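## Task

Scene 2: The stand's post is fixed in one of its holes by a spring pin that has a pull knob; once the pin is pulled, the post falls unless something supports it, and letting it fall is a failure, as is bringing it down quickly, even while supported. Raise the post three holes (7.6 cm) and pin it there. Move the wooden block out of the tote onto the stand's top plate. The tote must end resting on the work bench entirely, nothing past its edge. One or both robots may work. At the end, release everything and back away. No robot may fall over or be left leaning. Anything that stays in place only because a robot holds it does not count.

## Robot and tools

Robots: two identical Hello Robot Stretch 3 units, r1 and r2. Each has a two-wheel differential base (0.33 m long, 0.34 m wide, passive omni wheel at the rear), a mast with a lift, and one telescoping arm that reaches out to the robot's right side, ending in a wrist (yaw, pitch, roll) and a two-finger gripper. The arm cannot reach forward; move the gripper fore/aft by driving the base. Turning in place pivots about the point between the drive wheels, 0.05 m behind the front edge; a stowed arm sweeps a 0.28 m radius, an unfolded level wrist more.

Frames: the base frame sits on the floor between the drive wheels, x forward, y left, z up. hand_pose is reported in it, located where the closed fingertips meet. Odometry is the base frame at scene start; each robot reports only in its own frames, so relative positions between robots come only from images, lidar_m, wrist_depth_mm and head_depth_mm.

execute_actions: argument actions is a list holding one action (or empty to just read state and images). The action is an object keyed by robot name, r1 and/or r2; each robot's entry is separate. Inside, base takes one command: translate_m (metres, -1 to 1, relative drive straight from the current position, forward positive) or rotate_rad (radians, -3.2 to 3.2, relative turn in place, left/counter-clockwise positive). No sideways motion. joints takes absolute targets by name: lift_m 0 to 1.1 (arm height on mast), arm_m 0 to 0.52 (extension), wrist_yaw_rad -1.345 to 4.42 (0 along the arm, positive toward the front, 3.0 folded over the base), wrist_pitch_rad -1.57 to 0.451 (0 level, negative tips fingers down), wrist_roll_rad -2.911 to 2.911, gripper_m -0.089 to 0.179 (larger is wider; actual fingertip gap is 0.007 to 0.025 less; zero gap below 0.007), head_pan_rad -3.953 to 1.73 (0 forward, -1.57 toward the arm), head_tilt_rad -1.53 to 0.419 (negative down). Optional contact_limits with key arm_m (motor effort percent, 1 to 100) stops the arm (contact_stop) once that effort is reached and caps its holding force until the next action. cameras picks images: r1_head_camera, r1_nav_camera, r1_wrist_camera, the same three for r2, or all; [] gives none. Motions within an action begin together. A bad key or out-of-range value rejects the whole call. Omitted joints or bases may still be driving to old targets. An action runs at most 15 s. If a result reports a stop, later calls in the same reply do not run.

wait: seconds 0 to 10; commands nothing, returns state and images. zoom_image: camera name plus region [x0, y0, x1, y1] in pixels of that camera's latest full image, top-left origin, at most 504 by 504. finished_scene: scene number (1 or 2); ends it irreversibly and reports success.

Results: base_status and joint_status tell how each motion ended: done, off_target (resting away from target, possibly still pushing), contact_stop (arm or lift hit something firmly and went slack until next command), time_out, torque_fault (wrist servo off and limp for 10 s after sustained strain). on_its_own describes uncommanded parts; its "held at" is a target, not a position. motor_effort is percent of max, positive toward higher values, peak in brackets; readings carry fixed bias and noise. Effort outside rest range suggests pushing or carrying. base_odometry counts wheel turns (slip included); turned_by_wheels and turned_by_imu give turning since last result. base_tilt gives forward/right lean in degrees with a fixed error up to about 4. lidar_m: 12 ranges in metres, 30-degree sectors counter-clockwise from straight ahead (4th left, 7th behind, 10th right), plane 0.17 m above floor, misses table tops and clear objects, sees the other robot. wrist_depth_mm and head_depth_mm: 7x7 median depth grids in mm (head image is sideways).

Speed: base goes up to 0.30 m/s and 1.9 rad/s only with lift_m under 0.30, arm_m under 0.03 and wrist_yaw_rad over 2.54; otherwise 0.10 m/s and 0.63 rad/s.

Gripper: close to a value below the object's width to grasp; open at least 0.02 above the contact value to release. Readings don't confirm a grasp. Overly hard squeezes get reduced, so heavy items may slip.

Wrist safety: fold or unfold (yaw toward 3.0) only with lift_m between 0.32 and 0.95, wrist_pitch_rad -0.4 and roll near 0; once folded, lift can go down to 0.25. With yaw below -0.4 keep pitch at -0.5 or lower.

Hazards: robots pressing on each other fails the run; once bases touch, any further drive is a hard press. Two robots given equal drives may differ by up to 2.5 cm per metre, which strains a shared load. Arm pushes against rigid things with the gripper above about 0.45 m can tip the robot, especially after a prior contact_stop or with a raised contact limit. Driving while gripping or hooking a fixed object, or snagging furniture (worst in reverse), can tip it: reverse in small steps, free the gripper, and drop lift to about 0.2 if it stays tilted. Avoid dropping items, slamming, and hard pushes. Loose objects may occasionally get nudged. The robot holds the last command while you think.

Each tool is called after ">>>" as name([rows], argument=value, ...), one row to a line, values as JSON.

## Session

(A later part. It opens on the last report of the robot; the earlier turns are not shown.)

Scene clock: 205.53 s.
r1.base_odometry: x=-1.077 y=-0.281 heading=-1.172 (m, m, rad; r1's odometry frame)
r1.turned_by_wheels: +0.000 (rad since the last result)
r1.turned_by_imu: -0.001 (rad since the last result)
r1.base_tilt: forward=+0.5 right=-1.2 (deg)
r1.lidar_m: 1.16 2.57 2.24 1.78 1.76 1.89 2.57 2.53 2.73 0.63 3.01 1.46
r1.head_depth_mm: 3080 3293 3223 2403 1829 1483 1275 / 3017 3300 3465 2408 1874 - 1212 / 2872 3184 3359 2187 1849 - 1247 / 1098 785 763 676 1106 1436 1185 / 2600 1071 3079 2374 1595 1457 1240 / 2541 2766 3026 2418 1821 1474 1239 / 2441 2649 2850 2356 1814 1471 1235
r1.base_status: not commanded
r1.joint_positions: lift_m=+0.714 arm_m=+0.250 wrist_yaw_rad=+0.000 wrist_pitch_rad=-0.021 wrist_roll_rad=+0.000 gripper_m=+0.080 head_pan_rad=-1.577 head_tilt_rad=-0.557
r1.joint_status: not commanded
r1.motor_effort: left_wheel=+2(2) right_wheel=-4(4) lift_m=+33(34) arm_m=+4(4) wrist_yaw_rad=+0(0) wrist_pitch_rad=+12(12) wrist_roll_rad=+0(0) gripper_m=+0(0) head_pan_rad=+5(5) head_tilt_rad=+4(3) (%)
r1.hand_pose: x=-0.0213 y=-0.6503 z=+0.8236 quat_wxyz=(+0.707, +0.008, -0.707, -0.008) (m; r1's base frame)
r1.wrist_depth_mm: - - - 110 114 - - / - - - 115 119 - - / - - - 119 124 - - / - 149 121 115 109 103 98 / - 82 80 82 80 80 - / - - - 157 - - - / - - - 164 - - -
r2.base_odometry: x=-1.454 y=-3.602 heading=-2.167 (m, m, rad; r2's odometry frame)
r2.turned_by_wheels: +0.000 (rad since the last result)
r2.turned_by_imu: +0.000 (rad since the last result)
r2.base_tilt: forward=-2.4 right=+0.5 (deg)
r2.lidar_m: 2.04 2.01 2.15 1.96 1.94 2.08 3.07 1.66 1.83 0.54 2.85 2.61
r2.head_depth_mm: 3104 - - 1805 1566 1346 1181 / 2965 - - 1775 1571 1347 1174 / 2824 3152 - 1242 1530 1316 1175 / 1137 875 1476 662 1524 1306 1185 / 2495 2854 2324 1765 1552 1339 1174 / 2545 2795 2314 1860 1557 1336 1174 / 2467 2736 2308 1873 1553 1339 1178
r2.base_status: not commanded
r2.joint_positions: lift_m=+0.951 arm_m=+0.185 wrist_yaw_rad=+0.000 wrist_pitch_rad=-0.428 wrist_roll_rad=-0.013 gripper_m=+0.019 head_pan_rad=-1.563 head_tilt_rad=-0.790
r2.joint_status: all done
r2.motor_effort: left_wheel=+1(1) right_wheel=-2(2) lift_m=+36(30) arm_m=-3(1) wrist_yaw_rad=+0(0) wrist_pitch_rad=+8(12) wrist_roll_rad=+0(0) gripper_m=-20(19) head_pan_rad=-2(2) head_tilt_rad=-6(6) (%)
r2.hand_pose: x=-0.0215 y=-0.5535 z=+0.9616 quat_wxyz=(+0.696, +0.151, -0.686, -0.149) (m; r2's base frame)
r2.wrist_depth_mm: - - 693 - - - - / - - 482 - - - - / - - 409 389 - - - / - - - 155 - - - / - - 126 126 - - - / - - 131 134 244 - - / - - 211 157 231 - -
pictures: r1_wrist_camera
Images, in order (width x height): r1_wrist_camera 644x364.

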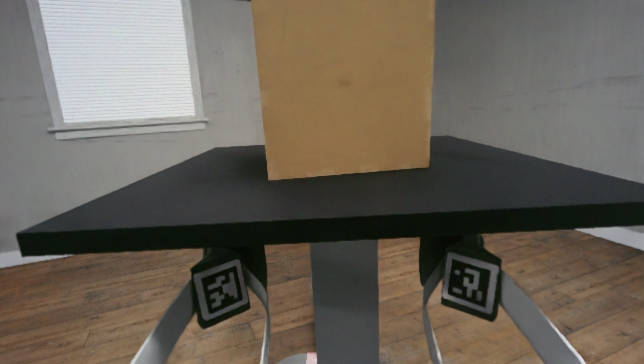

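>>> execute_actions([
  {"r1":{"joints":{"lift_m":0.722}},"r2":{"joints":{"gripper_m":0.11}}},
], cameras=[])

>>> execute_actions([
  {"r1":{"joints":{"gripper_m":-0.012}},"r2":{"joints":{"arm_m":0.0}}},
], cameras=["r2_wrist_camera"])

>>> execute_actions([
  {"r2":{"joints":{"lift_m":0.34,"wrist_pitch_rad":0.0,"gripper_m":0.07,"head_tilt_rad":-0.95}}},
], cameras=["r1_wrist_camera","r1_head_camera","r2_wrist_camera","r2_head_camera"])

Scene clock: 216.73 s.
r1.base_odometry: x=-1.077 y=-0.281 heading=-1.172 (m, m, rad; r1's odometry frame)
r1.turned_by_wheels: +0.000 (rad since the last result)
r1.turned_by_imu: -0.001 (rad since the last result)
r1.base_tilt: forward=+0.5 right=-1.1 (deg)
r1.lidar_m: 1.16 2.57 2.25 1.78 1.76 1.89 2.56 2.53 2.72 0.63 3.02 1.46
r1.head_depth_mm: 3069 3291 3270 2383 1828 1485 1262 / 2973 3372 3459 2364 1899 - 1216 / 2828 3138 3364 2111 1878 - 1248 / 1104 785 761 678 758 1420 1186 / 2546 1072 3099 2253 1604 1464 1239 / 2509 2748 2954 2384 1830 1471 1234 / 2440 2626 2883 2348 1820 1466 1246
r1.base_status: not commanded
r1.joint_positions: lift_m=+0.721 arm_m=+0.250 wrist_yaw_rad=+0.000 wrist_pitch_rad=-0.021 wrist_roll_rad=+0.000 gripper_m=+0.080 head_pan_rad=-1.577 head_tilt_rad=-0.557
r1.joint_status: all done
r1.motor_effort: left_wheel=+2(2) right_wheel=-4(4) lift_m=+33(32) arm_m=+4(4) wrist_yaw_rad=+0(0) wrist_pitch_rad=+12(12) wrist_roll_rad=+0(0) gripper_m=+0(0) head_pan_rad=+5(5) head_tilt_rad=+4(3) (%)
r1.hand_pose: x=-0.0213 y=-0.6503 z=+0.8306 quat_wxyz=(+0.707, +0.008, -0.707, -0.008) (m; r1's base frame)
r1.wrist_depth_mm: - - - 110 113 - - / - - - 113 118 - - / - - - 116 122 - - / - - 156 120 124 131 - / - 95 91 88 85 82 82 / - - 82 157 - - - / - - - 164 - - -
r2.base_odometry: x=-1.454 y=-3.602 heading=-2.167 (m, m, rad; r2's odometry frame)
r2.turned_by_wheels: +0.000 (rad since the last result)
r2.turned_by_imu: +0.000 (rad since the last result)
r2.base_tilt: forward=-2.3 right=+0.5 (deg)
r2.lidar_m: 2.04 2.00 2.15 1.96 1.94 2.06 3.07 1.66 1.82 0.54 2.85 2.61
r2.head_depth_mm: 3069 - - 1791 1568 1348 1177 / 2992 - - 1772 1569 1339 1185 / 2827 3111 - 1240 1530 1320 1177 / 1123 849 1451 663 1535 1306 1176 / 2544 2878 2328 1758 1559 1333 1170 / 2567 2807 2310 1871 1560 1343 1174 / 2489 2714 2321 1851 1559 1341 1170
r2.base_status: not commanded
r2.joint_positions: lift_m=+0.951 arm_m=+0.185 wrist_yaw_rad=+0.000 wrist_pitch_rad=-0.421 wrist_roll_rad=-0.013 gripper_m=+0.110 head_pan_rad=-1.563 head_tilt_rad=-0.790
r2.joint_status: all done
r2.motor_effort: left_wheel=+1(2) right_wheel=-1(2) lift_m=+37(36) arm_m=-3(3) wrist_yaw_rad=+0(0) wrist_pitch_rad=+6(8) wrist_roll_rad=+0(0) gripper_m=+0(79) head_pan_rad=-2(2) head_tilt_rad=-6(5) (%)
r2.hand_pose: x=-0.0215 y=-0.5544 z=+0.9631 quat_wxyz=(+0.696, +0.149, -0.687, -0.147) (m; r2's base frame)
r2.wrist_depth_mm: - - 673 - - - - / - - 470 - - - - / - - - 388 - - - / - - - 162 - - - / - - 142 134 - - - / - - 235 130 250 - - / - - 212 155 226 - -
pictures: none
No camera images: the call's "cameras" was empty. Leave "cameras" out to get every camera's image.

Scene clock: 219.33 s.
r1.base_odometry: x=-1.077 y=-0.281 heading=-1.172 (m, m, rad; r1's odometry frame)
r1.turned_by_wheels: +0.000 (rad since the last result)
r1.turned_by_imu: +0.000 (rad since the last result)
r1.base_tilt: forward=+0.6 right=-1.1 (deg)
r1.lidar_m: 1.16 2.56 2.25 1.78 1.76 1.89 2.56 2.53 2.73 0.63 3.01 1.45
r1.head_depth_mm: 3021 3289 3284 2398 1831 1484 1252 / 3035 3337 3459 2363 1897 - 1222 / 2852 3136 3295 2300 1879 - 1243 / 1101 939 1376 677 1451 1395 1182 / 2581 2828 3058 2366 1595 1450 1232 / 2511 2765 3015 2368 1832 1464 1239 / 2423 2651 2846 2367 1810 1467 1241
r1.base_status: not commanded
r1.joint_positions: lift_m=+0.721 arm_m=+0.250 wrist_yaw_rad=-0.001 wrist_pitch_rad=-0.021 wrist_roll_rad=+0.000 gripper_m=-0.011 head_pan_rad=-1.577 head_tilt_rad=-0.557
r1.joint_status: all done
r1.motor_effort: left_wheel=+1(2) right_wheel=-2(4) lift_m=+33(33) arm_m=-1(4) wrist_yaw_rad=+0(1) wrist_pitch_rad=+12(12) wrist_roll_rad=+0(0) gripper_m=-19(91) head_pan_rad=+5(6) head_tilt_rad=+3(4) (%)
r1.hand_pose: x=-0.0217 y=-0.6508 z=+0.8307 quat_wxyz=(+0.707, +0.007, -0.707, -0.008) (m; r1's base frame)
r1.wrist_depth_mm: - - - 108 113 - - / - - - 111 116 - - / - - - 115 120 - - / - - 153 118 123 131 - / - 95 92 88 85 82 80 / - - 80 154 80 - - / - - - 162 - - -
r2.base_odometry: x=-1.454 y=-3.602 heading=-2.167 (m, m, rad; r2's odometry frame)
r2.turned_by_wheels: +0.000 (rad since the last result)
r2.turned_by_imu: +0.000 (rad since the last result)
r2.base_tilt: forward=-2.4 right=+0.6 (deg)
r2.lidar_m: 2.04 2.01 2.15 1.96 1.94 2.08 3.07 1.66 1.83 0.54 2.85 2.61
r2.head_depth_mm: 3084 3075 2333 1985 - - - / 2966 3117 2324 1995 - - 1136 / 2838 3046 578 - - - 1140 / 1124 856 1512 663 1557 1331 1177 / 2530 2882 2329 1813 1563 1340 1177 / 2561 2827 2319 1861 1556 1339 1181 / 2478 2701 2318 1856 1554 1338 1175
r2.base_status: not commanded
r2.joint_positions: lift_m=+0.951 arm_m=+0.000 wrist_yaw_rad=+0.000 wrist_pitch_rad=-0.420 wrist_roll_rad=-0.013 gripper_m=+0.110 head_pan_rad=-1.563 head_tilt_rad=-0.790
r2.joint_status: all done
r2.motor_effort: left_wheel=+1(1) right_wheel=-2(2) lift_m=+37(35) arm_m=-4(4) wrist_yaw_rad=+0(0) wrist_pitch_rad=+6(6) wrist_roll_rad=+0(0) gripper_m=-1(1) head_pan_rad=-2(2) head_tilt_rad=-6(5) (%)
r2.hand_pose: x=-0.0215 y=-0.3695 z=+0.9633 quat_wxyz=(+0.696, +0.149, -0.687, -0.147) (m; r2's base frame)
r2.wrist_depth_mm: - - 852 - - - - / - - - 299 - - - / - - - 299 - - - / - - - 329 - - - / - - - - - - - / - - - - - - - / - - - - - - -
pictures: r2_wrist_camera
Images, in order (width x height): r2_wrist_camera 644x364.

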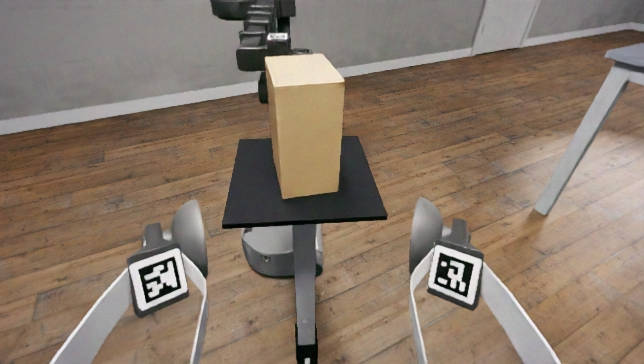

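Scene clock: 225.73 s.
r1.base_odometry: x=-1.077 y=-0.281 heading=-1.172 (m, m, rad; r1's odometry frame)
r1.turned_by_wheels: +0.000 (rad since the last result)
r1.turned_by_imu: -0.001 (rad since the last result)
r1.base_tilt: forward=+0.6 right=-1.2 (deg)
r1.lidar_m: 1.16 2.57 2.25 1.78 1.76 1.89 2.56 2.53 2.73 0.63 3.02 1.46
r1.head_depth_mm: 3097 3328 3270 2395 1826 1473 1263 / 3009 3327 3417 2380 1884 - 1215 / 2903 3222 3389 2302 1894 - 1248 / 1107 2919 3007 675 1082 1405 1179 / 2652 2870 3046 1422 1607 1459 1238 / 2510 2773 3016 2378 1812 1478 1250 / 2451 2635 2853 2347 1827 1468 1244
r1.base_status: not commanded
r1.joint_positions: lift_m=+0.721 arm_m=+0.250 wrist_yaw_rad=-0.001 wrist_pitch_rad=-0.021 wrist_roll_rad=+0.000 gripper_m=-0.011 head_pan_rad=-1.577 head_tilt_rad=-0.557
r1.joint_status: not commanded
r1.motor_effort: left_wheel=+1(1) right_wheel=-2(2) lift_m=+34(33) arm_m=-1(1) wrist_yaw_rad=+1(1) wrist_pitch_rad=+12(12) wrist_roll_rad=+0(0) gripper_m=-19(18) head_pan_rad=+5(5) head_tilt_rad=+4(3) (%)
r1.hand_pose: x=-0.0217 y=-0.6508 z=+0.8307 quat_wxyz=(+0.707, +0.007, -0.707, -0.008) (m; r1's base frame)
r1.wrist_depth_mm: - - - 108 113 - - / - - - 111 116 - - / - - - 115 120 - - / - - 153 118 123 131 - / - 95 92 88 85 82 80 / - - 80 154 80 - - / - - - 162 - - -
r2.base_odometry: x=-1.454 y=-3.602 heading=-2.167 (m, m, rad; r2's odometry frame)
r2.turned_by_wheels: +0.000 (rad since the last result)
r2.turned_by_imu: +0.000 (rad since the last result)
r2.base_tilt: forward=-2.3 right=+0.5 (deg)
r2.lidar_m: 2.04 2.01 2.15 1.96 1.94 2.07 3.07 1.66 1.82 0.54 2.84 2.60
r2.head_depth_mm: 2905 2303 1912 1619 1417 1263 1137 / 2887 2297 1772 1628 1426 1262 1166 / 2829 548 608 1560 1393 1267 - / 783 1506 660 1562 1391 1267 1154 / 2661 2295 1904 1583 1421 1259 1128 / 2642 2317 1902 1624 1417 1255 1131 / 2591 2306 1896 1633 1425 1256 1135
r2.base_status: not commanded
r2.joint_positions: lift_m=+0.340 arm_m=+0.000 wrist_yaw_rad=+0.000 wrist_pitch_rad=-0.023 wrist_roll_rad=-0.013 gripper_m=+0.070 head_pan_rad=-1.563 head_tilt_rad=-0.938
r2.joint_status: all done
r2.motor_effort: left_wheel=+1(2) right_wheel=-2(2) lift_m=+35(36) arm_m=-4(4) wrist_yaw_rad=+0(0) wrist_pitch_rad=+7(6) wrist_roll_rad=+0(0) gripper_m=-1(81) head_pan_rad=-2(2) head_tilt_rad=-6(26) (%)
r2.hand_pose: x=-0.0215 y=-0.4010 z=+0.4488 quat_wxyz=(+0.712, +0.008, -0.702, -0.008) (m; r2's base frame)
r2.wrist_depth_mm: - - - - - - - / - - - - - - - / - - - 287 - - - / - - - 298 - - - / - - 921 309 - - - / 844 857 855 809 876 876 891 / 687 702 692 642 687 707 704
pictures: r1_head_camera (sideways: a quarter turn clockwise sets it upright), r1_wrist_camera, r2_head_camera (sideways: a quarter turn clockwise sets it upright), r2_wrist_camera
Images, in order (width x height): r1_head_camera 896x504, r1_wrist_camera 644x364, r2_head_camera 896x504, r2_wrist_camera 644x364.

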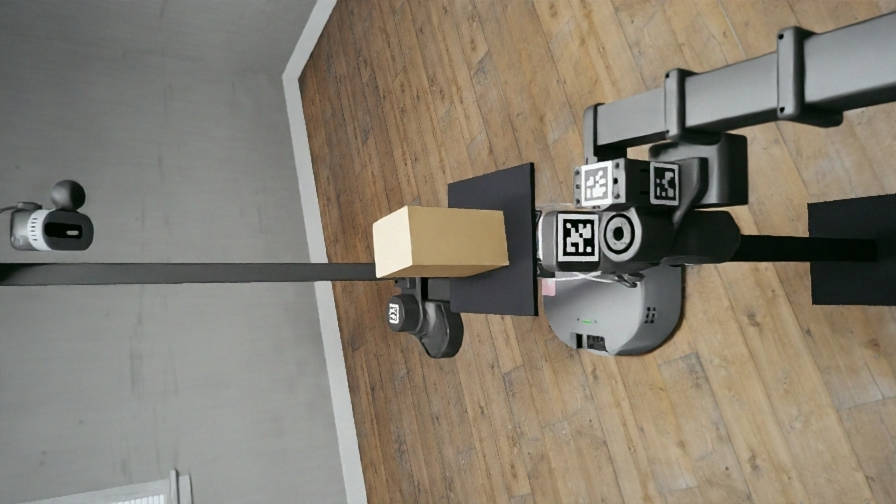

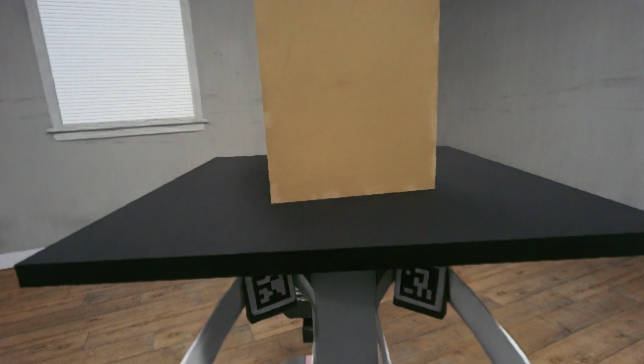

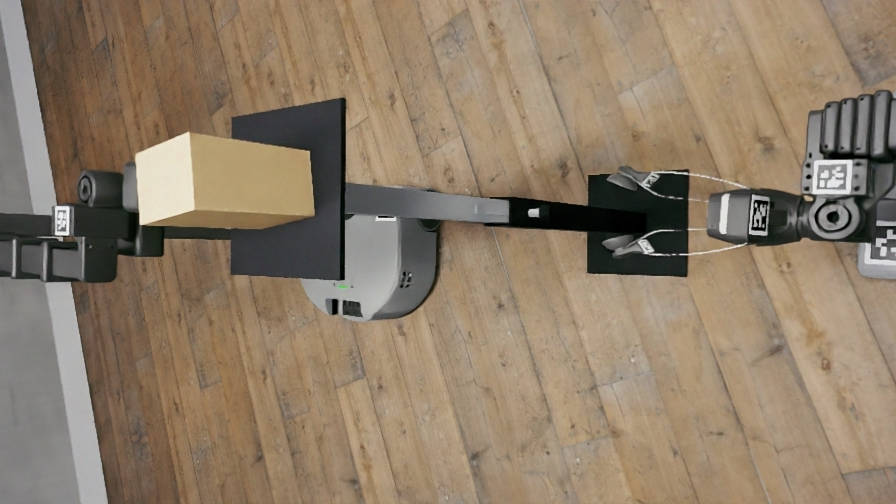

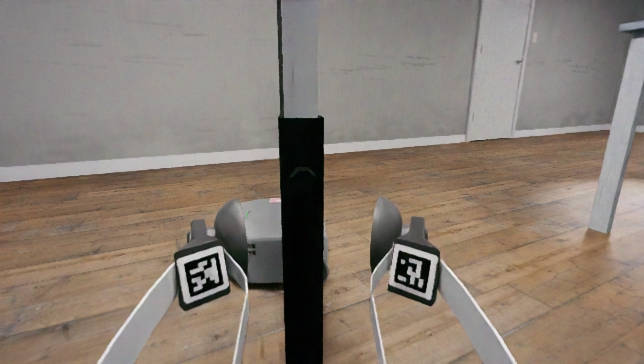

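>>> zoom_image(camera="r2_wrist_camera", region=[220, 0, 400, 260])

>>> zoom_image(camera="r2_head_camera", region=[460, 140, 680, 290])

Region (220, 0, 400, 260) of r2_wrist_camera's 644x364 image, scaled by 1.938; it fills the left 349 columns of this view, and the rest is white.

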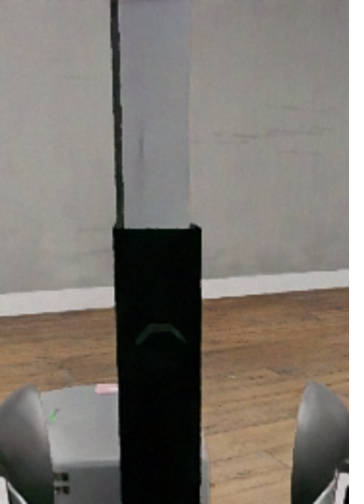

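Region (460, 140, 680, 290) of r2_head_camera's 896x504 image, scaled by 2.291, with more detail than that image has; it fills the top 344 rows of this view, and the rest is white.

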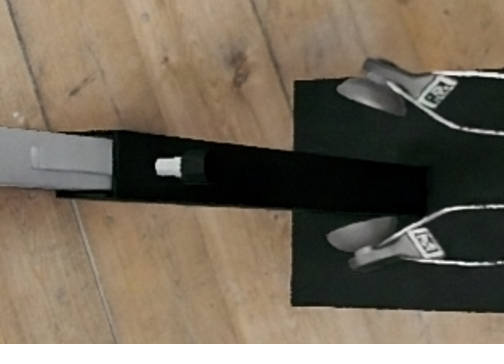

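>>> execute_actions([
  {"r2":{"base":{"translate_m":0.005},"joints":{"lift_m":0.345,"arm_m":0.075}}},
], cameras=["r2_wrist_camera","r2_head_camera"])

>>> zoom_image(camera="r2_head_camera", region=[460, 140, 680, 290])

Scene clock: 240.87 s.
r1.base_odometry: x=-1.077 y=-0.281 heading=-1.172 (m, m, rad; r1's odometry frame)
r1.turned_by_wheels: +0.000 (rad since the last result)
r1.turned_by_imu: -0.001 (rad since the last result)
r1.base_tilt: forward=+0.6 right=-1.1 (deg)
r1.lidar_m: 1.16 2.56 2.25 1.78 1.77 1.89 2.57 2.53 2.72 0.63 3.01 1.46
r1.head_depth_mm: 3048 3249 3273 2389 1822 1490 1263 / 3011 3348 3442 2415 1908 - 1216 / 2848 3121 3372 2287 1894 - 1246 / 1108 2997 3165 675 1200 1407 1171 / 2646 2818 3096 1418 1604 1461 1240 / 2516 2743 3014 2377 1811 1475 1236 / 2424 2648 2852 2367 1818 1458 1238
r1.base_status: not commanded
r1.joint_positions: lift_m=+0.721 arm_m=+0.250 wrist_yaw_rad=-0.001 wrist_pitch_rad=-0.021 wrist_roll_rad=+0.000 gripper_m=-0.011 head_pan_rad=-1.577 head_tilt_rad=-0.557
r1.joint_status: not commanded
r1.motor_effort: left_wheel=+2(1) right_wheel=-2(2) lift_m=+33(33) arm_m=-1(1) wrist_yaw_rad=+1(1) wrist_pitch_rad=+12(12) wrist_roll_rad=+0(0) gripper_m=-19(19) head_pan_rad=+5(4) head_tilt_rad=+3(3) (%)
r1.hand_pose: x=-0.0217 y=-0.6508 z=+0.8307 quat_wxyz=(+0.707, +0.007, -0.707, -0.008) (m; r1's base frame)
r1.wrist_depth_mm: - - - 108 112 - - / - - - 111 116 - - / - - - 115 120 - - / - - 153 118 123 131 - / - 95 91 88 85 82 80 / - - 80 154 81 - - / - - - 162 - - -
r2.base_odometry: x=-1.457 y=-3.606 heading=-2.167 (m, m, rad; r2's odometry frame)
r2.turned_by_wheels: +0.000 (rad since the last result)
r2.turned_by_imu: +0.000 (rad since the last result)
r2.base_tilt: forward=-2.5 right=+0.6 (deg)
r2.lidar_m: 2.03 2.00 2.15 1.96 1.94 2.07 3.09 1.66 1.82 0.54 2.85 2.60
r2.head_depth_mm: 2876 2292 1889 1624 1421 1262 1136 / 2873 2302 1776 1627 1418 1255 1144 / 2774 549 607 1565 1376 1275 1132 / 816 2178 660 1564 1383 1257 1145 / 2695 2296 1897 1595 1419 1257 1129 / 2623 2302 1911 1620 1415 1254 1134 / 2590 2286 1906 1624 1424 1263 1140
r2.base_status: done
r2.joint_positions: lift_m=+0.345 arm_m=+0.075 wrist_yaw_rad=+0.000 wrist_pitch_rad=-0.023 wrist_roll_rad=-0.013 gripper_m=+0.070 head_pan_rad=-1.563 head_tilt_rad=-0.938
r2.joint_status: all done
r2.motor_effort: left_wheel=+1(6) right_wheel=-2(3) lift_m=+44(44) arm_m=+4(4) wrist_yaw_rad=+0(1) wrist_pitch_rad=+7(7) wrist_roll_rad=+0(0) gripper_m=-1(1) head_pan_rad=-2(3) head_tilt_rad=-6(7) (%)
r2.hand_pose: x=-0.0215 y=-0.4752 z=+0.4537 quat_wxyz=(+0.712, +0.008, -0.702, -0.008) (m; r2's base frame)
r2.wrist_depth_mm: - - - 900 - - - / - - - 925 - - - / - - - 218 - - - / - - - 221 - - - / - - 938 232 - - - / 906 885 772 244 836 893 918 / 706 699 712 257 708 709 706
pictures: r2_head_camera (sideways: a quarter turn clockwise sets it upright), r2_wrist_camera
Images, in order (width x height): r2_head_camera 896x504, r2_wrist_camera 644x364.

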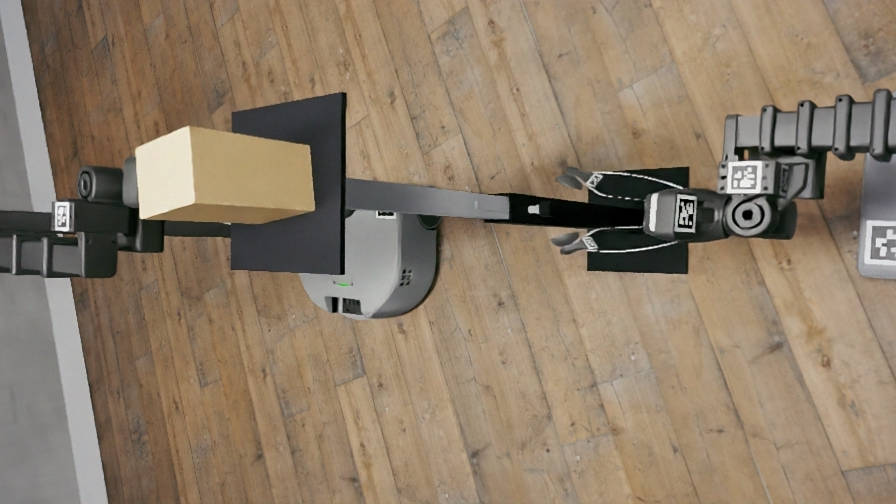

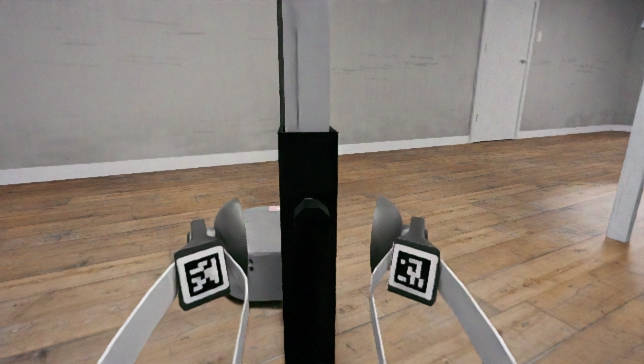

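Region (460, 140, 680, 290) of r2_head_camera's 896x504 image, scaled by 2.291, with more detail than that image has; it fills the top 344 rows of this view, and the rest is white.

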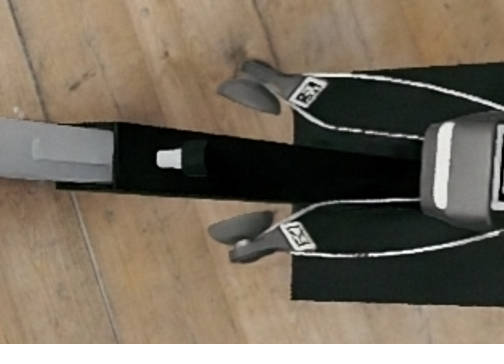

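>>> execute_actions([
  {"r2":{"joints":{"arm_m":0.102,"gripper_m":0.05}}},
], cameras=["r2_wrist_camera","r2_head_camera"])

>>> zoom_image(camera="r2_head_camera", region=[460, 140, 680, 290])

Scene clock: 249.53 s.
r1.base_odometry: x=-1.077 y=-0.281 heading=-1.172 (m, m, rad; r1's odometry frame)
r1.turned_by_wheels: +0.000 (rad since the last result)
r1.turned_by_imu: -0.001 (rad since the last result)
r1.base_tilt: forward=+0.5 right=-1.1 (deg)
r1.lidar_m: 1.16 2.57 2.25 1.77 1.76 1.89 2.57 2.53 2.73 0.63 3.02 1.46
r1.head_depth_mm: 3061 3262 3239 2371 1824 1485 1259 / 3003 3303 3445 2378 1904 - 1212 / 2894 3194 3400 2281 1891 - 1243 / 1108 3005 3228 676 1141 1365 1180 / 2636 2923 3099 1413 1596 1458 1235 / 2554 2785 3018 2387 1823 1468 1237 / 2449 2653 2861 2372 1805 1468 1235
r1.base_status: not commanded
r1.joint_positions: lift_m=+0.721 arm_m=+0.250 wrist_yaw_rad=-0.001 wrist_pitch_rad=-0.021 wrist_roll_rad=+0.000 gripper_m=-0.011 head_pan_rad=-1.577 head_tilt_rad=-0.557
r1.joint_status: not commanded
r1.motor_effort: left_wheel=+1(1) right_wheel=-2(2) lift_m=+33(33) arm_m=-1(1) wrist_yaw_rad=+1(1) wrist_pitch_rad=+12(12) wrist_roll_rad=+0(0) gripper_m=-19(19) head_pan_rad=+5(4) head_tilt_rad=+3(3) (%)
r1.hand_pose: x=-0.0217 y=-0.6508 z=+0.8307 quat_wxyz=(+0.707, +0.007, -0.707, -0.008) (m; r1's base frame)
r1.wrist_depth_mm: - - - 108 112 - - / - - - 111 117 - - / - - - 115 120 - - / - - 153 118 123 131 - / - 95 92 88 85 82 80 / - - 80 154 80 - - / - - - 163 - - -
r2.base_odometry: x=-1.457 y=-3.606 heading=-2.167 (m, m, rad; r2's odometry frame)
r2.turned_by_wheels: +0.000 (rad since the last result)
r2.turned_by_imu: +0.000 (rad since the last result)
r2.base_tilt: forward=-2.3 right=+0.6 (deg)
r2.lidar_m: 2.03 2.00 2.14 1.96 1.95 2.07 3.09 1.66 1.82 0.54 2.85 2.61
r2.head_depth_mm: 2865 2294 1899 1637 1413 1258 1138 / 2860 2299 1777 1628 1421 1285 1143 / 2809 550 607 1562 1385 1298 1134 / 818 2182 659 1555 1379 1261 1145 / 2688 2293 1894 1598 1430 1259 1131 / 2594 2296 1894 1626 1420 1259 1135 / 2601 2290 1899 1625 1420 1256 1125
r2.base_status: not commanded
r2.joint_positions: lift_m=+0.345 arm_m=+0.102 wrist_yaw_rad=+0.000 wrist_pitch_rad=-0.023 wrist_roll_rad=-0.013 gripper_m=+0.050 head_pan_rad=-1.563 head_tilt_rad=-0.938
r2.joint_status: all done
r2.motor_effort: left_wheel=+1(1) right_wheel=-2(2) lift_m=+44(44) arm_m=+4(3) wrist_yaw_rad=-1(1) wrist_pitch_rad=+7(7) wrist_roll_rad=-1(0) gripper_m=+0(74) head_pan_rad=-2(3) head_tilt_rad=-7(8) (%)
r2.hand_pose: x=-0.0215 y=-0.5022 z=+0.4537 quat_wxyz=(+0.712, +0.008, -0.702, -0.008) (m; r2's base frame)
r2.wrist_depth_mm: - - - 180 - - - / - - - 186 - - - / - - - 189 - - - / - - - 193 - - - / - - - 196 - - - / 900 881 745 211 856 906 917 / 692 714 707 222 692 709 706
pictures: r2_head_camera (sideways: a quarter turn clockwise sets it upright), r2_wrist_camera
Images, in order (width x height): r2_head_camera 896x504, r2_wrist_camera 644x364.

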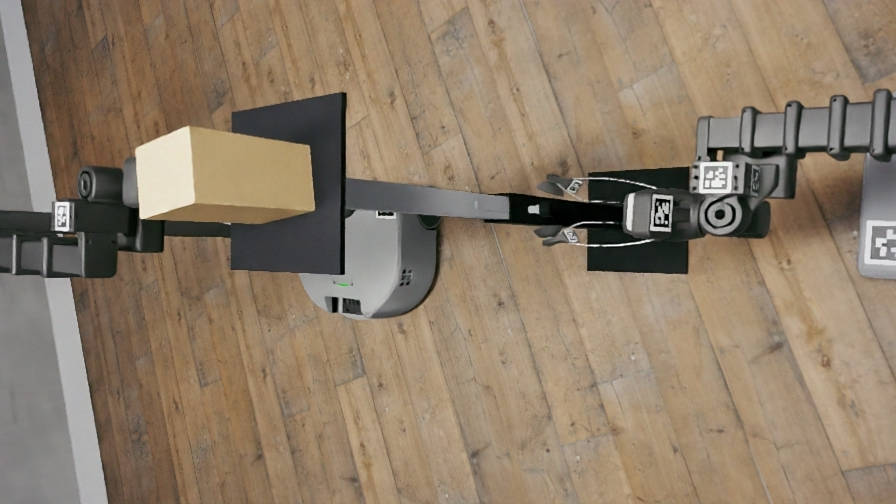

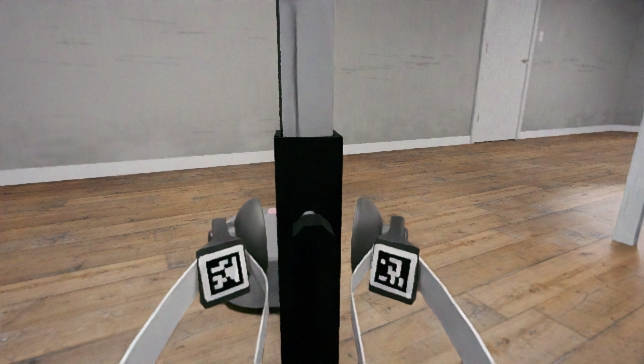

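Region (460, 140, 680, 290) of r2_head_camera's 896x504 image, scaled by 2.291, with more detail than that image has; it fills the top 344 rows of this view, and the rest is white.

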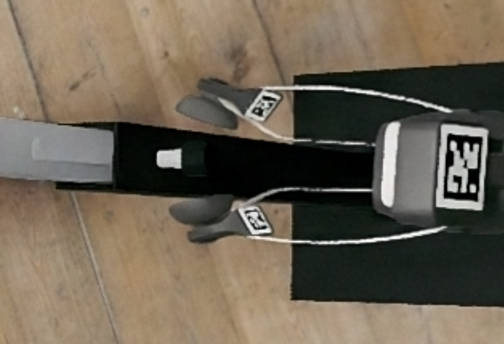

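>>> execute_actions([
  {"r1":{"joints":{"lift_m":0.731}},"r2":{"joints":{"gripper_m":-0.02}}},
], cameras=["r2_wrist_camera","r1_wrist_camera"])

Scene clock: 257.00 s.
r1.base_odometry: x=-1.077 y=-0.281 heading=-1.172 (m, m, rad; r1's odometry frame)
r1.turned_by_wheels: +0.000 (rad since the last result)
r1.turned_by_imu: -0.001 (rad since the last result)
r1.base_tilt: forward=+0.5 right=-1.1 (deg)
r1.lidar_m: 1.16 2.56 2.24 1.78 1.76 1.89 2.57 2.53 2.73 0.63 3.02 1.46
r1.head_depth_mm: 3093 3310 3313 2404 1816 1488 1271 / 3054 3318 3390 2375 1885 - 1223 / 2862 3184 3366 2273 1888 - 1242 / 1103 2974 3205 677 1141 1405 1175 / 2607 2920 3118 1417 1598 1458 1242 / 2544 2751 2973 2356 1816 1459 1241 / 2412 2616 2835 2365 1803 1479 1235
r1.base_status: not commanded
r1.joint_positions: lift_m=+0.730 arm_m=+0.250 wrist_yaw_rad=-0.001 wrist_pitch_rad=-0.051 wrist_roll_rad=+0.000 gripper_m=-0.011 head_pan_rad=-1.577 head_tilt_rad=-0.557
r1.joint_status: all done
r1.motor_effort: left_wheel=+1(2) right_wheel=-2(2) lift_m=+37(36) arm_m=-2(2) wrist_yaw_rad=+1(1) wrist_pitch_rad=+29(29) wrist_roll_rad=+0(0) gripper_m=-19(19) head_pan_rad=+5(5) head_tilt_rad=+3(3) (%)
r1.hand_pose: x=-0.0217 y=-0.6499 z=+0.8318 quat_wxyz=(+0.707, +0.018, -0.707, -0.019) (m; r1's base frame)
r1.wrist_depth_mm: - - - 106 110 - - / - - - 110 114 - - / - - - 114 119 - - / - - 154 118 122 134 - / - 101 97 94 91 88 85 / - 82 80 117 81 - - / - - - 165 - - -
r2.base_odometry: x=-1.457 y=-3.606 heading=-2.167 (m, m, rad; r2's odometry frame)
r2.turned_by_wheels: +0.000 (rad since the last result)
r2.turned_by_imu: +0.000 (rad since the last result)
r2.base_tilt: forward=-2.4 right=+0.4 (deg)
r2.lidar_m: 2.04 2.00 2.15 1.96 1.94 2.07 3.08 1.67 1.82 0.54 2.85 2.60
r2.head_depth_mm: 2910 2302 1906 1626 1419 1253 1134 / 2901 2286 1778 1627 1425 1277 1140 / 2763 551 607 1553 1390 1298 1132 / 792 2178 659 1560 1404 1262 1145 / 2688 2327 1912 1603 1423 1257 1131 / 2635 2295 1898 1623 1415 1256 1129 / 2594 2282 1889 1630 1415 1261 1128
r2.base_status: not commanded
r2.joint_positions: lift_m=+0.345 arm_m=+0.102 wrist_yaw_rad=-0.003 wrist_pitch_rad=-0.022 wrist_roll_rad=-0.013 gripper_m=-0.019 head_pan_rad=-1.563 head_tilt_rad=-0.938
r2.joint_status: all done
r2.motor_effort: left_wheel=+1(1) right_wheel=-1(2) lift_m=+43(43) arm_m=+4(4) wrist_yaw_rad=+1(2) wrist_pitch_rad=+7(7) wrist_roll_rad=+0(0) gripper_m=-14(90) head_pan_rad=-3(2) head_tilt_rad=-8(7) (%)
r2.hand_pose: x=-0.0223 y=-0.5022 z=+0.4538 quat_wxyz=(+0.712, +0.007, -0.702, -0.009) (m; r2's base frame)
r2.wrist_depth_mm: - - - 179 - - - / - - - 186 - - - / - - - 190 - - - / - - - 193 - - - / - - - 166 - - - / 875 874 813 213 891 907 882 / 701 701 692 222 700 708 724
pictures: r1_wrist_camera, r2_wrist_camera
Images, in order (width x height): r1_wrist_camera 644x364, r2_wrist_camera 644x364.

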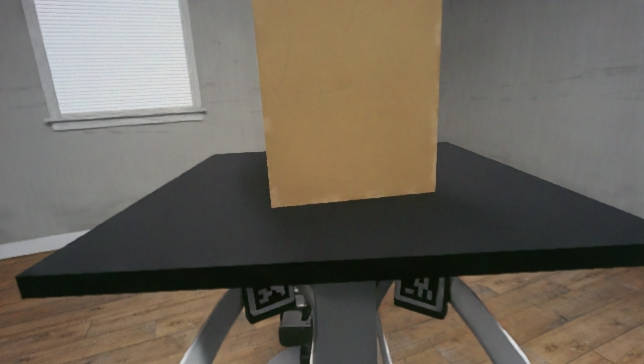

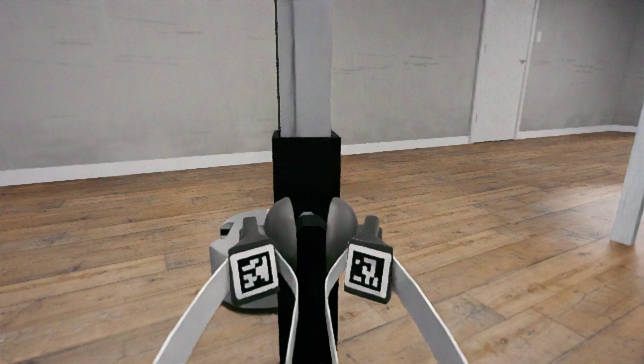

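>>> execute_actions([
  {"r1":{"joints":{"lift_m":0.741}},"r2":{"joints":{"gripper_m":-0.032}}},
], cameras=["r1_wrist_camera"])

Scene clock: 269.00 s.
r1.base_odometry: x=-1.077 y=-0.281 heading=-1.172 (m, m, rad; r1's odometry frame)
r1.turned_by_wheels: +0.000 (rad since the last result)
r1.turned_by_imu: -0.001 (rad since the last result)
r1.base_tilt: forward=+0.6 right=-1.1 (deg)
r1.lidar_m: 1.16 2.56 2.25 1.78 1.77 1.89 2.57 2.53 2.73 0.63 3.02 1.46
r1.head_depth_mm: 3096 3314 3336 2385 1832 1521 - / 3011 3345 3455 2375 1878 - 1221 / 2854 3153 3339 2271 1901 1412 1246 / 1106 2983 3224 674 1145 1402 1178 / 2632 2856 3116 1414 1591 1453 1241 / 2550 2766 2992 2353 1802 1467 1229 / 2441 2662 2803 2339 1795 1474 1243
r1.base_status: not commanded
r1.joint_positions: lift_m=+0.740 arm_m=+0.250 wrist_yaw_rad=-0.001 wrist_pitch_rad=-0.086 wrist_roll_rad=+0.000 gripper_m=-0.011 head_pan_rad=-1.577 head_tilt_rad=-0.557
r1.joint_status: all done
r1.on_its_own: wrist_pitch_rad is at rest, and its effort (+47) is outside its rest range (-20 to +32)
r1.motor_effort: left_wheel=+1(2) right_wheel=-2(2) lift_m=+39(38) arm_m=-2(3) wrist_yaw_rad=+1(1) wrist_pitch_rad=+47(49) wrist_roll_rad=+0(0) gripper_m=-19(19) head_pan_rad=+5(5) head_tilt_rad=+3(3) (%)
r1.hand_pose: x=-0.0217 y=-0.6484 z=+0.8329 quat_wxyz=(+0.707, +0.030, -0.706, -0.031) (m; r1's base frame)
r1.wrist_depth_mm: - - - 104 108 - - / - - - 109 113 - - / - - - 113 119 - - / - - 155 118 122 138 - / - 106 103 100 97 94 91 / - 83 82 82 82 - - / - - - 170 - - -
r2.base_odometry: x=-1.457 y=-3.606 heading=-2.167 (m, m, rad; r2's odometry frame)
r2.turned_by_wheels: +0.000 (rad since the last result)
r2.turned_by_imu: +0.000 (rad since the last result)
r2.base_tilt: forward=-2.4 right=+0.6 (deg)
r2.lidar_m: 2.03 2.00 2.14 1.96 1.94 2.07 3.07 1.67 1.83 0.54 2.84 2.60
r2.head_depth_mm: 2884 2317 1902 1620 1421 1259 1134 / 2896 2305 1764 1617 1425 1277 1139 / 2693 550 610 1563 1384 1302 1127 / 760 2257 659 1565 1407 1255 1151 / 2704 2313 1907 1595 1432 1261 1135 / 2641 2286 1907 1624 1422 1255 1130 / 2623 2303 1916 1624 1415 1253 1131
r2.base_status: not commanded
r2.joint_positions: lift_m=+0.345 arm_m=+0.102 wrist_yaw_rad=-0.003 wrist_pitch_rad=-0.022 wrist_roll_rad=-0.013 gripper_m=-0.031 head_pan_rad=-1.563 head_tilt_rad=-0.938
r2.joint_status: all done
r2.motor_effort: left_wheel=+1(1) right_wheel=-1(1) lift_m=+42(43) arm_m=+4(4) wrist_yaw_rad=+2(2) wrist_pitch_rad=+7(7) wrist_roll_rad=+0(0) gripper_m=-19(71) head_pan_rad=-3(3) head_tilt_rad=-7(6) (%)
r2.hand_pose: x=-0.0223 y=-0.5022 z=+0.4539 quat_wxyz=(+0.712, +0.007, -0.702, -0.009) (m; r2's base frame)
r2.wrist_depth_mm: - - - 181 - - - / - - - 186 - - - / - - - 190 - - - / - - - 193 - - - / - - - 166 - - - / 886 857 830 211 888 902 897 / 704 705 690 221 705 694 721
pictures: r1_wrist_camera
Images, in order (width x height): r1_wrist_camera 644x364.

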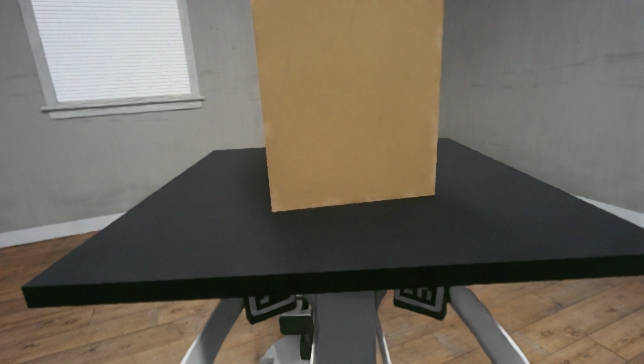

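Unload while I reconsider.

>>> execute_actions([
  {"r1":{"joints":{"lift_m":0.722}}},
], cameras=["r2_head_camera","r2_nav_camera","r1_nav_camera"])

Scene clock: 278.13 s.
r1.base_odometry: x=-1.077 y=-0.281 heading=-1.172 (m, m, rad; r1's odometry frame)
r1.turned_by_wheels: +0.000 (rad since the last result)
r1.turned_by_imu: -0.001 (rad since the last result)
r1.base_tilt: forward=+0.5 right=-1.2 (deg)
r1.lidar_m: 1.16 2.56 2.25 1.77 1.76 1.89 2.57 2.53 2.73 0.63 3.02 1.46
r1.head_depth_mm: 3098 3340 3285 2387 1837 1484 1263 / 3036 3336 3382 2373 1872 - 1217 / 2868 3179 3377 2299 1887 - 1236 / 1110 2994 3211 678 1140 1400 1179 / 2642 2912 3040 1410 1605 1461 1244 / 2520 2774 2974 2366 1824 1468 1235 / 2427 2669 2894 2351 1816 1471 1232
r1.base_status: not commanded
r1.joint_positions: lift_m=+0.723 arm_m=+0.250 wrist_yaw_rad=-0.001 wrist_pitch_rad=-0.025 wrist_roll_rad=+0.000 gripper_m=-0.011 head_pan_rad=-1.577 head_tilt_rad=-0.557
r1.joint_status: all done
r1.motor_effort: left_wheel=+1(1) right_wheel=-2(2) lift_m=+15(35) arm_m=-2(2) wrist_yaw_rad=+1(1) wrist_pitch_rad=+14(47) wrist_roll_rad=+0(0) gripper_m=-19(19) head_pan_rad=+4(5) head_tilt_rad=+3(3) (%)
r1.hand_pose: x=-0.0218 y=-0.6508 z=+0.8308 quat_wxyz=(+0.707, +0.009, -0.707, -0.010) (m; r1's base frame)
r1.wrist_depth_mm: - - - 108 113 - - / - - - 112 117 - - / - - - 116 121 - - / - - 154 119 123 132 - / - 96 92 89 86 83 81 / - - 81 154 81 - - / - - - 163 - - -
r2.base_odometry: x=-1.457 y=-3.606 heading=-2.167 (m, m, rad; r2's odometry frame)
r2.turned_by_wheels: +0.000 (rad since the last result)
r2.turned_by_imu: +0.000 (rad since the last result)
r2.base_tilt: forward=-2.5 right=+0.5 (deg)
r2.lidar_m: 2.03 2.00 2.14 1.96 1.95 2.07 3.08 1.67 1.83 0.54 2.85 2.61
r2.head_depth_mm: 2881 2295 1903 1628 1421 1263 1135 / 2892 2280 1776 1630 1425 1282 1143 / 2806 550 607 1558 1384 1300 1133 / 815 2170 660 1561 1402 1261 1148 / 2706 2280 1892 1604 1419 1258 1131 / 2628 2296 1898 1620 1430 1255 1129 / 2613 2292 1885 1633 1410 1259 1132
r2.base_status: not commanded
r2.joint_positions: lift_m=+0.345 arm_m=+0.102 wrist_yaw_rad=-0.003 wrist_pitch_rad=-0.022 wrist_roll_rad=-0.013 gripper_m=-0.031 head_pan_rad=-1.563 head_tilt_rad=-0.938
r2.joint_status: not commanded
r2.motor_effort: left_wheel=+1(1) right_wheel=-1(1) lift_m=+43(43) arm_m=+4(3) wrist_yaw_rad=+2(1) wrist_pitch_rad=+7(7) wrist_roll_rad=+0(0) gripper_m=-19(19) head_pan_rad=-3(2) head_tilt_rad=-7(6) (%)
r2.hand_pose: x=-0.0223 y=-0.5022 z=+0.4539 quat_wxyz=(+0.712, +0.007, -0.702, -0.009) (m; r2's base frame)
r2.wrist_depth_mm: - - - 179 - - - / - - - 186 - - - / - - - 190 - - - / - - - 194 - - - / - - - 166 - - - / 874 883 825 210 898 925 887 / 697 703 711 222 702 708 716
pictures: r1_nav_camera (sideways: a quarter turn counterclockwise sets it upright), r2_head_camera (sideways: a quarter turn clockwise sets it upright), r2_nav_camera (sideways: a quarter turn counterclockwise sets it upright)
Images, in order (width x height): r1_nav_camera 672x504, r2_head_camera 896x504, r2_nav_camera 672x504.

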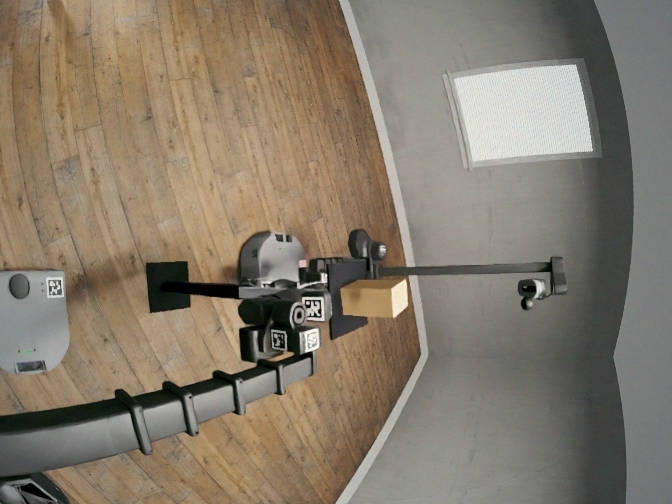

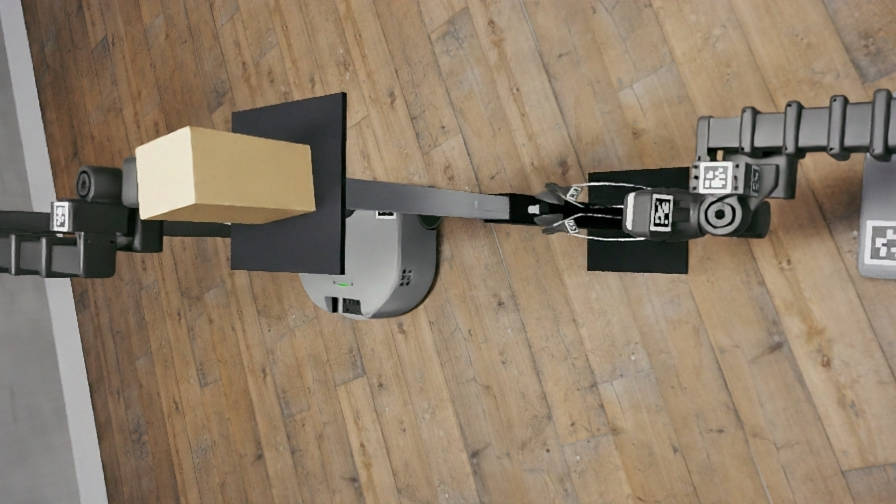

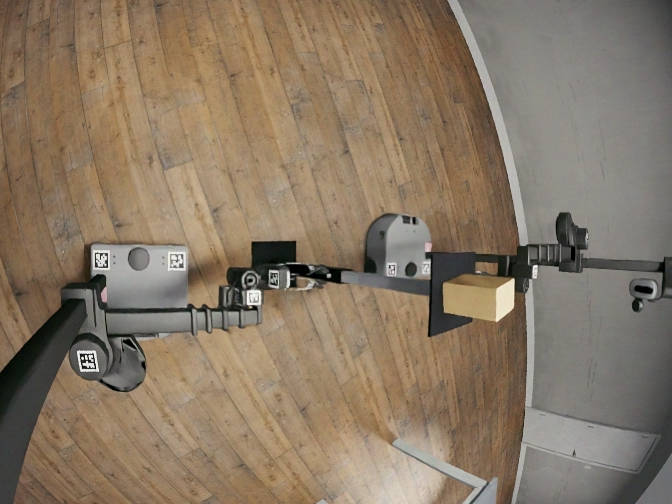

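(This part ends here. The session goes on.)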